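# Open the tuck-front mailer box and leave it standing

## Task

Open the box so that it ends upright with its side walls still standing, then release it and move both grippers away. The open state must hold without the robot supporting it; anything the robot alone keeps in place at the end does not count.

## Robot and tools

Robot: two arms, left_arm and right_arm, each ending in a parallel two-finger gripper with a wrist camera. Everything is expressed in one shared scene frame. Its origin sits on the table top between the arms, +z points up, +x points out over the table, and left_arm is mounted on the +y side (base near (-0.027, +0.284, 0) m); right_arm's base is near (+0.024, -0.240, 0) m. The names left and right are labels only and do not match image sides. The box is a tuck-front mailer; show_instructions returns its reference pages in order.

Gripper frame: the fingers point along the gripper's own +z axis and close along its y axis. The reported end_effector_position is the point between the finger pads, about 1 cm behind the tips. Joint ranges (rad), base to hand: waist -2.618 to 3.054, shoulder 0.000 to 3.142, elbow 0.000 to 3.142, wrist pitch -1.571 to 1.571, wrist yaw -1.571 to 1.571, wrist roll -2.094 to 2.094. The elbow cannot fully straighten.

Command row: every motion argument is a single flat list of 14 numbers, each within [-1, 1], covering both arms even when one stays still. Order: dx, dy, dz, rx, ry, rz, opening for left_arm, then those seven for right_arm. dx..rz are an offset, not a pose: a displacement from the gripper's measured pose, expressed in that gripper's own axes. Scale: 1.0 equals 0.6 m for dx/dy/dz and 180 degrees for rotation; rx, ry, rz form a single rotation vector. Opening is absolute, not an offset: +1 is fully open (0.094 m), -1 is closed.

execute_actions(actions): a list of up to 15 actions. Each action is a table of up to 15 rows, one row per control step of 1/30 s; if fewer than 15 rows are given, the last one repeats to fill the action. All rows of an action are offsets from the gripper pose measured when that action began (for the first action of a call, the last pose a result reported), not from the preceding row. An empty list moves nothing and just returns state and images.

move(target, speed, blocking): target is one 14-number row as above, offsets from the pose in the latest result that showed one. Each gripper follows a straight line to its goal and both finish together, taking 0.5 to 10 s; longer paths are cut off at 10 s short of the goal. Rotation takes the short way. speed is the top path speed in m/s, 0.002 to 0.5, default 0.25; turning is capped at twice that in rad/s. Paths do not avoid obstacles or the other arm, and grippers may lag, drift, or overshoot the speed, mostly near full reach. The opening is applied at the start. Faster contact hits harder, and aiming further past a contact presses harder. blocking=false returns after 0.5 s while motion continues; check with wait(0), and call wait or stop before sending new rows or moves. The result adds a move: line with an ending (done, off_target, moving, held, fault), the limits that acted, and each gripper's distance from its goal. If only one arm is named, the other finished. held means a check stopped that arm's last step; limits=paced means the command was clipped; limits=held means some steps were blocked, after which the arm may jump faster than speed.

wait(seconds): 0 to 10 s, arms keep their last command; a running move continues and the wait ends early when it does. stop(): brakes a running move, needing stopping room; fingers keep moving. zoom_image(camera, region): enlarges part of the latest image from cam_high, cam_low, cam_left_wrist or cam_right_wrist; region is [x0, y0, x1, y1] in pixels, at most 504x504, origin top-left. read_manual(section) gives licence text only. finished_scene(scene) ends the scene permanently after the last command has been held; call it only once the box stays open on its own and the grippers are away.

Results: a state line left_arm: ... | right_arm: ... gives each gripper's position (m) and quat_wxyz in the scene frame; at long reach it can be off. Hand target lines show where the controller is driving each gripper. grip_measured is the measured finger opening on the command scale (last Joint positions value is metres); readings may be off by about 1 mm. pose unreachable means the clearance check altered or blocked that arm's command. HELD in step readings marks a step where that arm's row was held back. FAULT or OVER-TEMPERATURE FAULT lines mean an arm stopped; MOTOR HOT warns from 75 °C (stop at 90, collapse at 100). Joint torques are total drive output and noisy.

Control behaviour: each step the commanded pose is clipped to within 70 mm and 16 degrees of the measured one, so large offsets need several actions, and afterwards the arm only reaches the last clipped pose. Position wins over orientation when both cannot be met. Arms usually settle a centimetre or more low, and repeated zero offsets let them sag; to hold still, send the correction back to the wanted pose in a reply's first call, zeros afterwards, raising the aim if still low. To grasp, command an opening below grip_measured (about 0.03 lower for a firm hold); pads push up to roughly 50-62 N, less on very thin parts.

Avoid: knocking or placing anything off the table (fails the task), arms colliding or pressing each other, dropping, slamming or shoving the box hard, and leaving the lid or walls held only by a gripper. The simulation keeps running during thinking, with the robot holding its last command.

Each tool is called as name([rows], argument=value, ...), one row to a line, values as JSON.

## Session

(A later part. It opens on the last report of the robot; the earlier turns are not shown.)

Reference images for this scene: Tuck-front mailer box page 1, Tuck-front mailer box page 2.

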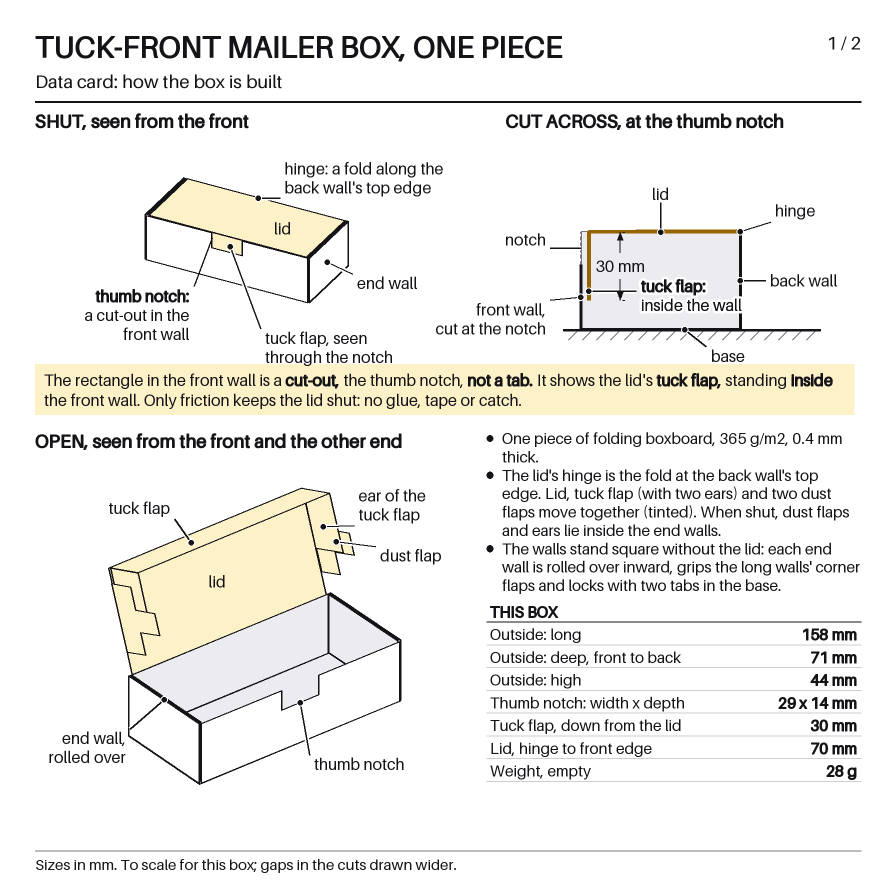

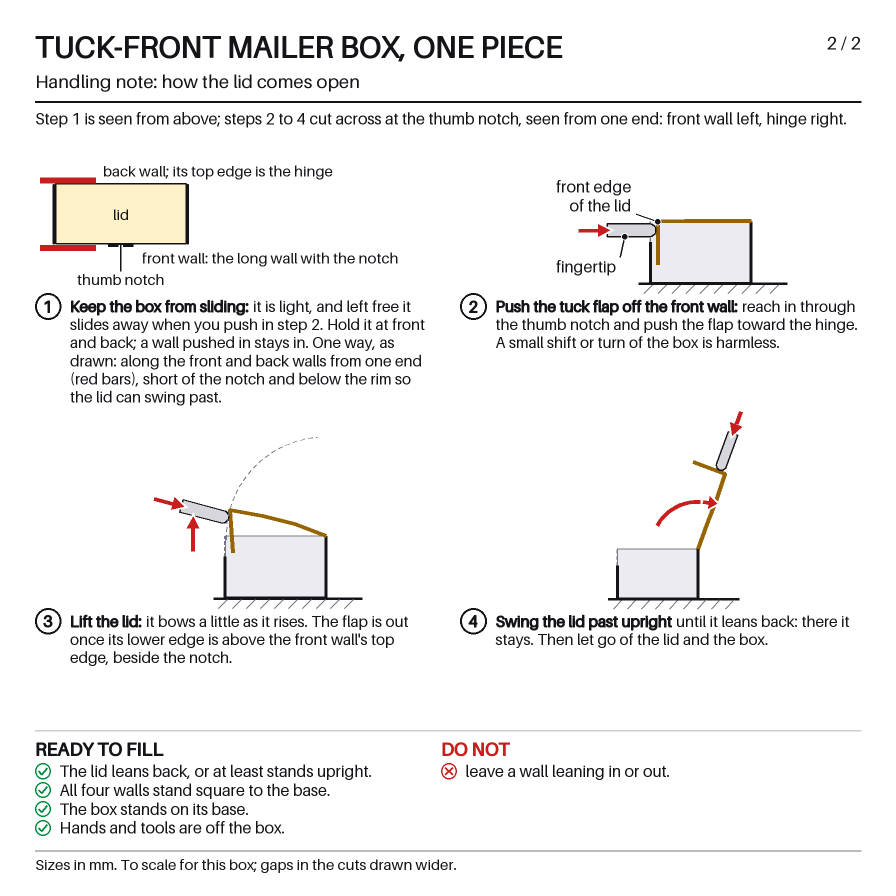

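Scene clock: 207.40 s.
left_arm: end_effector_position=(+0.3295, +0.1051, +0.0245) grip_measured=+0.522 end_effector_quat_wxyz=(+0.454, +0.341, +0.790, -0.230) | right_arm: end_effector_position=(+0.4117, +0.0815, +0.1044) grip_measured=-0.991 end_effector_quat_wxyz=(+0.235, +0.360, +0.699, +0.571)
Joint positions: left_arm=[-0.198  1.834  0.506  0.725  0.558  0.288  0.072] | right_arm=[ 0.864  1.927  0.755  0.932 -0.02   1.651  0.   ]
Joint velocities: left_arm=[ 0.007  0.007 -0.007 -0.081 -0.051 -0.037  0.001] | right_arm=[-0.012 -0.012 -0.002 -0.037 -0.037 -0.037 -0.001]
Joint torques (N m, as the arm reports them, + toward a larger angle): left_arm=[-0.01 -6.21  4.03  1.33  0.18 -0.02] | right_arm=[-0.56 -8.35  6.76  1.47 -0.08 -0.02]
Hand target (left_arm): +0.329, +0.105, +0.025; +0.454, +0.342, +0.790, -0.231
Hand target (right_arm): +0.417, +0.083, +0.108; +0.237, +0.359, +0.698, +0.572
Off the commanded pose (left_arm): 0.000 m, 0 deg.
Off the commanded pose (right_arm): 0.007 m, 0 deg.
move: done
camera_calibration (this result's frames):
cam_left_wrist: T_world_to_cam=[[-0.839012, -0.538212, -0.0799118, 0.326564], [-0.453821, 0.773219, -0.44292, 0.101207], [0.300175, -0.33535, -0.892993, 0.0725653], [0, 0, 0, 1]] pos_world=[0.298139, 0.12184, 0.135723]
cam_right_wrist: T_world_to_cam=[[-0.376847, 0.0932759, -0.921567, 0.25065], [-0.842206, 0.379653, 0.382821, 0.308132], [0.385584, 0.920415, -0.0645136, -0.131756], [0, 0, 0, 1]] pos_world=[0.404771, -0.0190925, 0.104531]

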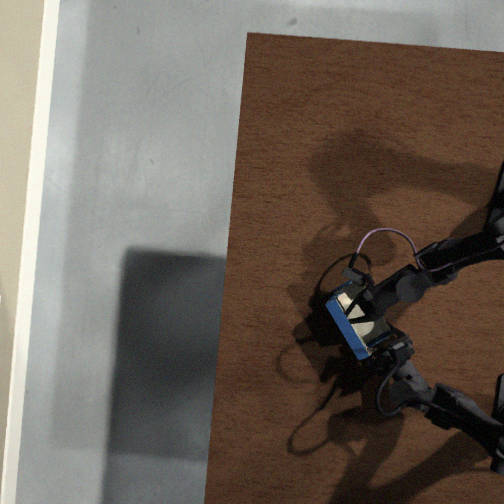

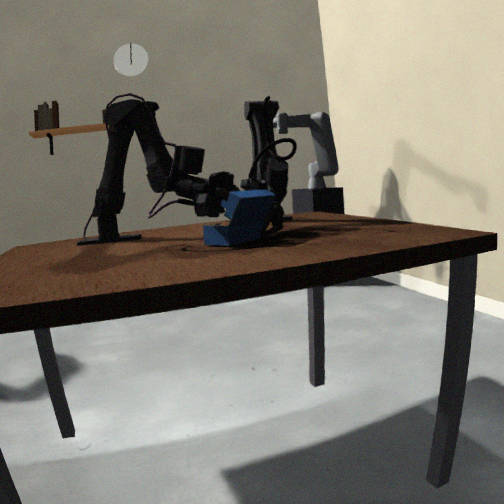

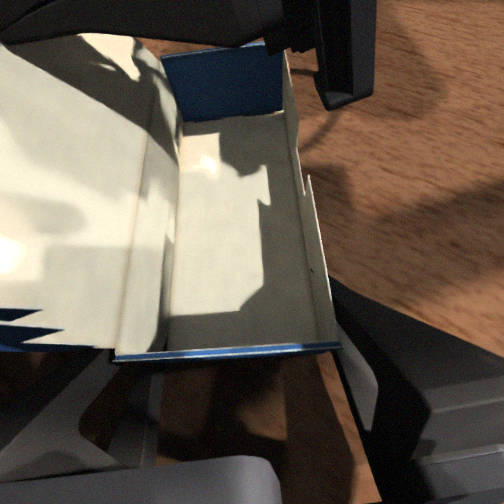

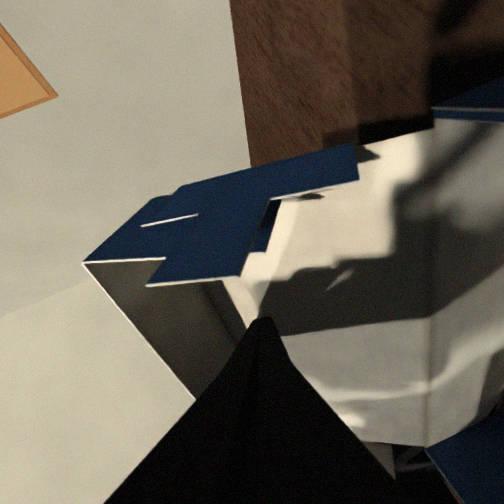

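move(target=[0,0,0,0,0,0,0.51,0,0.022,0.04,0.03,0,0,-1], speed=0.06)

move(target=[0,0,0,0,0,0,0.85,0,0,-0.13,0,0,0,-1], speed=0.15)

move(target=[0.03,0,-0.17,0,0,0,0.85,0,0,-0.15,0,0,0,-1], speed=0.15)

Scene clock: 215.03 s.
left_arm: end_effector_position=(+0.3298, +0.1056, +0.0243) grip_measured=+0.522 end_effector_quat_wxyz=(+0.454, +0.341, +0.791, -0.229) | right_arm: end_effector_position=(+0.4272, +0.0955, +0.1037) grip_measured=-0.991 end_effector_quat_wxyz=(+0.215, +0.375, +0.727, +0.533)
Joint positions: left_arm=[-0.198  1.834  0.506  0.725  0.554  0.288  0.072] | right_arm=[ 0.864  1.927  0.905  0.676 -0.025  1.653  0.   ]
Joint velocities: left_arm=[ 0.012  0.002  0.012  0.007 -0.066 -0.037 -0.   ] | right_arm=[-0.007 -0.002 -0.022 -0.022 -0.022  0.051  0.   ]
Joint torques (N m, as the arm reports them, + toward a larger angle): left_arm=[ 0.   -6.24  4.02  1.33  0.19 -0.02] | right_arm=[-0.56 -9.52  7.39  1.42 -0.07 -0.06]
Hand target (left_arm): +0.329, +0.105, +0.024; +0.454, +0.341, +0.790, -0.230
Hand target (right_arm): +0.432, +0.098, +0.111; +0.218, +0.370, +0.726, +0.537
Off the commanded pose (left_arm): 0.001 m, 0 deg.
Off the commanded pose (right_arm): 0.010 m, 1 deg.
move: done
camera_calibration (this result's frames):
cam_left_wrist: T_world_to_cam=[[-0.837451, -0.54043, -0.0813055, 0.326858], [-0.455811, 0.772771, -0.441657, 0.101626], [0.301515, -0.332806, -0.893492, 0.0717394], [0, 0, 0, 1]] pos_world=[0.29842, 0.121986, 0.135558]
cam_right_wrist: T_world_to_cam=[[-0.454203, 0.0329755, -0.890288, 0.290156], [-0.809612, 0.401756, 0.427926, 0.295411], [0.371789, 0.915153, -0.155782, -0.134726], [0, 0, 0, 1]] pos_world=[0.421048, -0.00495628, 0.11092]

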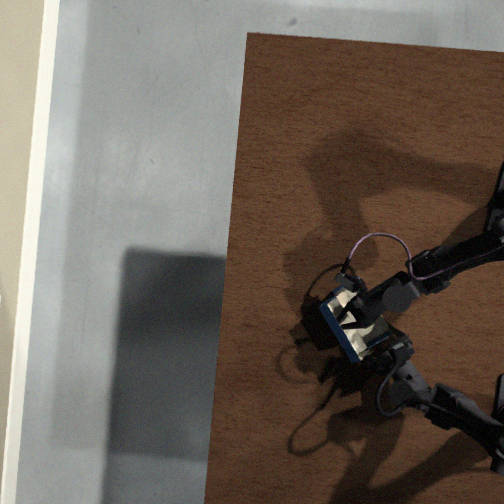

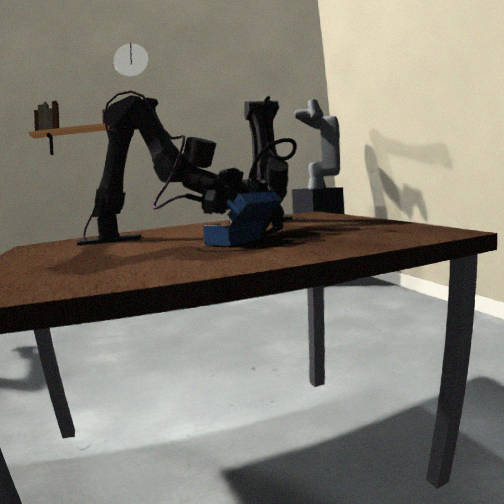

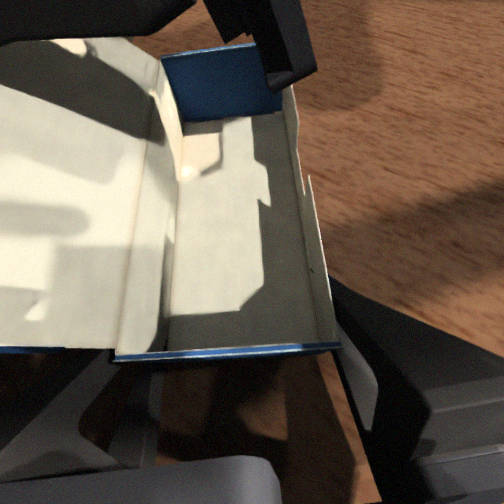

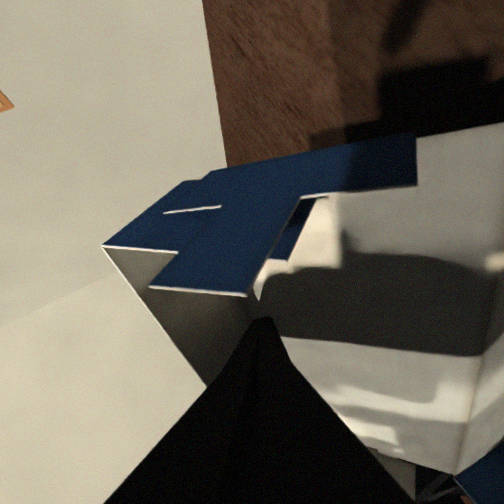

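Scene clock: 216.10 s.
left_arm: end_effector_position=(+0.3298, +0.1056, +0.0243) grip_measured=+0.848 end_effector_quat_wxyz=(+0.454, +0.341, +0.791, -0.229) | right_arm: end_effector_position=(+0.3729, +0.0515, +0.1263) grip_measured=-0.991 end_effector_quat_wxyz=(+0.214, +0.376, +0.728, +0.532)
Joint positions: left_arm=[-0.198  1.834  0.506  0.725  0.554  0.288  0.087] | right_arm=[ 0.864  1.63   0.648  0.631 -0.027  1.655  0.   ]
Joint velocities: left_arm=[ 0.002  0.012 -0.012 -0.037  0.007 -0.022 -0.   ] | right_arm=[-0.007 -0.002  0.007  0.051 -0.007  0.037 -0.001]
Joint torques (N m, as the arm reports them, + toward a larger angle): left_arm=[-0.02 -6.24  4.03  1.34  0.17 -0.02] | right_arm=[-0.97 -8.63  5.01  1.48 -0.08 -0.04]
Hand target (left_arm): +0.330, +0.106, +0.024; +0.454, +0.341, +0.791, -0.229
Hand target (right_arm): +0.372, +0.047, +0.130; +0.215, +0.375, +0.728, +0.533
Off the commanded pose (left_arm): 0.000 m, 0 deg.
Off the commanded pose (right_arm): 0.006 m, 0 deg.
move: done
camera_calibration (this result's frames):
cam_left_wrist: T_world_to_cam=[[-0.837451, -0.54043, -0.0813055, 0.326858], [-0.455811, 0.772771, -0.441657, 0.101626], [0.301515, -0.332806, -0.893492, 0.0717394], [0, 0, 0, 1]] pos_world=[0.29842, 0.121986, 0.135558]
cam_right_wrist: T_world_to_cam=[[-0.45837, 0.0319016, -0.888189, 0.288379], [-0.807776, 0.401838, 0.431305, 0.258395], [0.370668, 0.915155, -0.158421, -0.0700893], [0, 0, 0, 1]] pos_world=[0.366889, -0.0488901, 0.133585]

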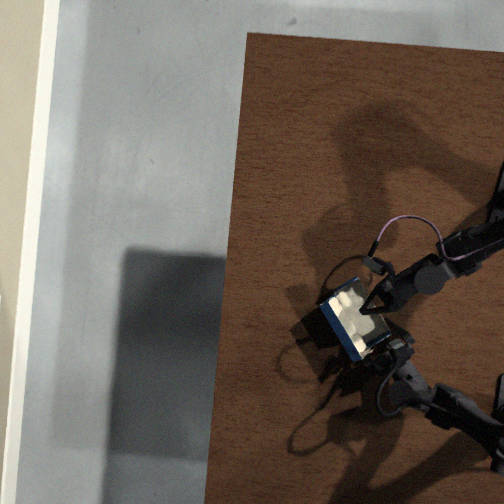

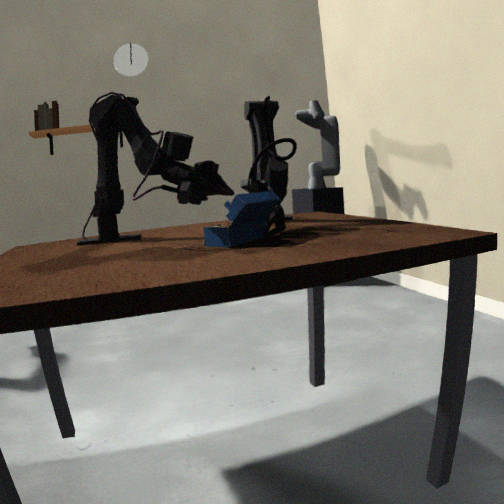

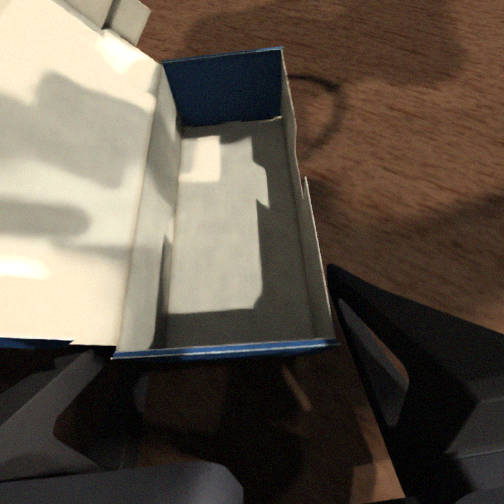

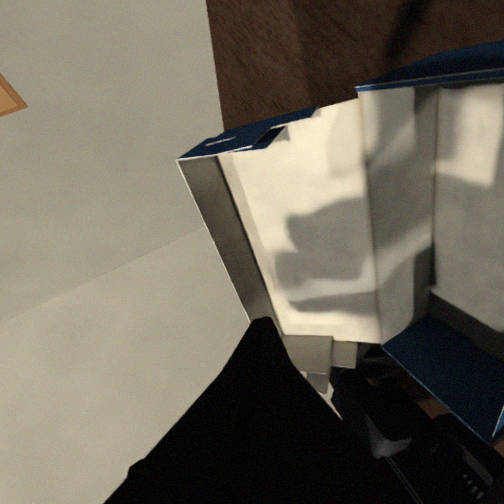

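Scene clock: 217.60 s.
left_arm: end_effector_position=(+0.2665, +0.1809, +0.0509) grip_measured=+0.848 end_effector_quat_wxyz=(+0.446, +0.341, +0.797, -0.223) | right_arm: end_effector_position=(+0.3104, -0.0009, +0.1536) grip_measured=-0.991 end_effector_quat_wxyz=(+0.211, +0.378, +0.730, +0.529)
Joint positions: left_arm=[0.098 1.411 0.322 0.313 0.769 0.538 0.087] | right_arm=[ 0.858  1.182  0.438  0.385 -0.033  1.657  0.   ]
Joint velocities: left_arm=[-0.002 -0.017 -0.002 -0.051  0.037  0.007 -0.001] | right_arm=[-0.012  0.012 -0.032  0.022  0.022  0.007  0.   ]
Joint torques (N m, as the arm reports them, + toward a larger angle): left_arm=[ 0.76 -5.39  5.15  0.94  0.42  0.03] | right_arm=[-1.03 -5.22  6.    1.48 -0.1  -0.09]
Hand target (left_arm): +0.267, +0.182, +0.059; +0.453, +0.343, +0.791, -0.225
Hand target (right_arm): +0.310, -0.004, +0.157; +0.214, +0.376, +0.728, +0.532
Off the commanded pose (left_arm): 0.007 m, 1 deg.
Off the commanded pose (right_arm): 0.005 m, 1 deg.
move: done
camera_calibration (this result's frames):
cam_left_wrist: T_world_to_cam=[[-0.835396, -0.544135, -0.0776558, 0.316608], [-0.467583, 0.777804, -0.419984, 0.0274118], [0.288929, -0.314542, -0.904203, 0.140298], [0, 0, 0, 1]] pos_world=[0.236775, 0.195087, 0.162957]
cam_right_wrist: T_world_to_cam=[[-0.466684, 0.0300782, -0.883913, 0.287629], [-0.803411, 0.403441, 0.43791, 0.214779], [0.369778, 0.914511, -0.164114, 0.00652249], [0, 0, 0, 1]] pos_world=[0.304376, -0.101267, 0.161256]

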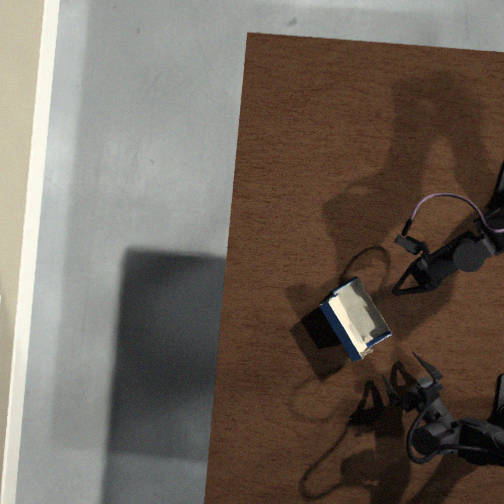

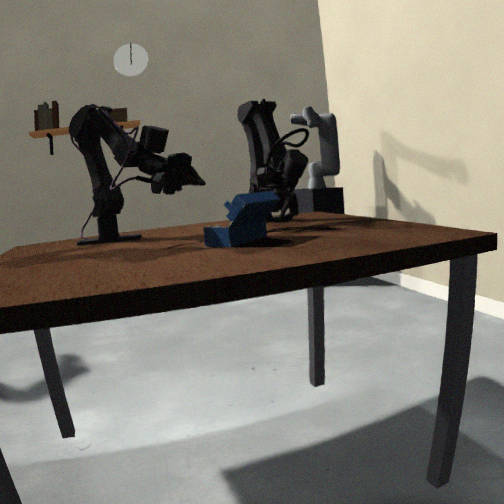

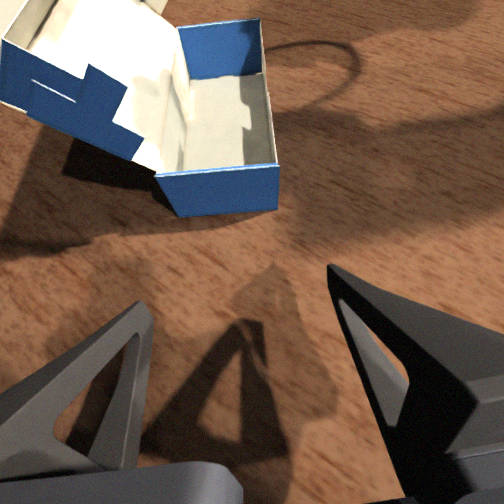

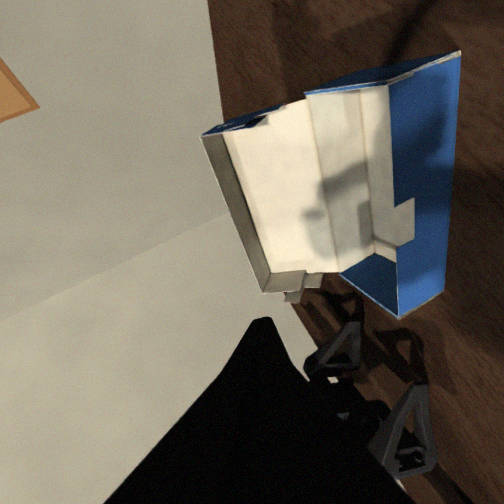

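finished_scene(scene=2)

The scene is finished: the task was done.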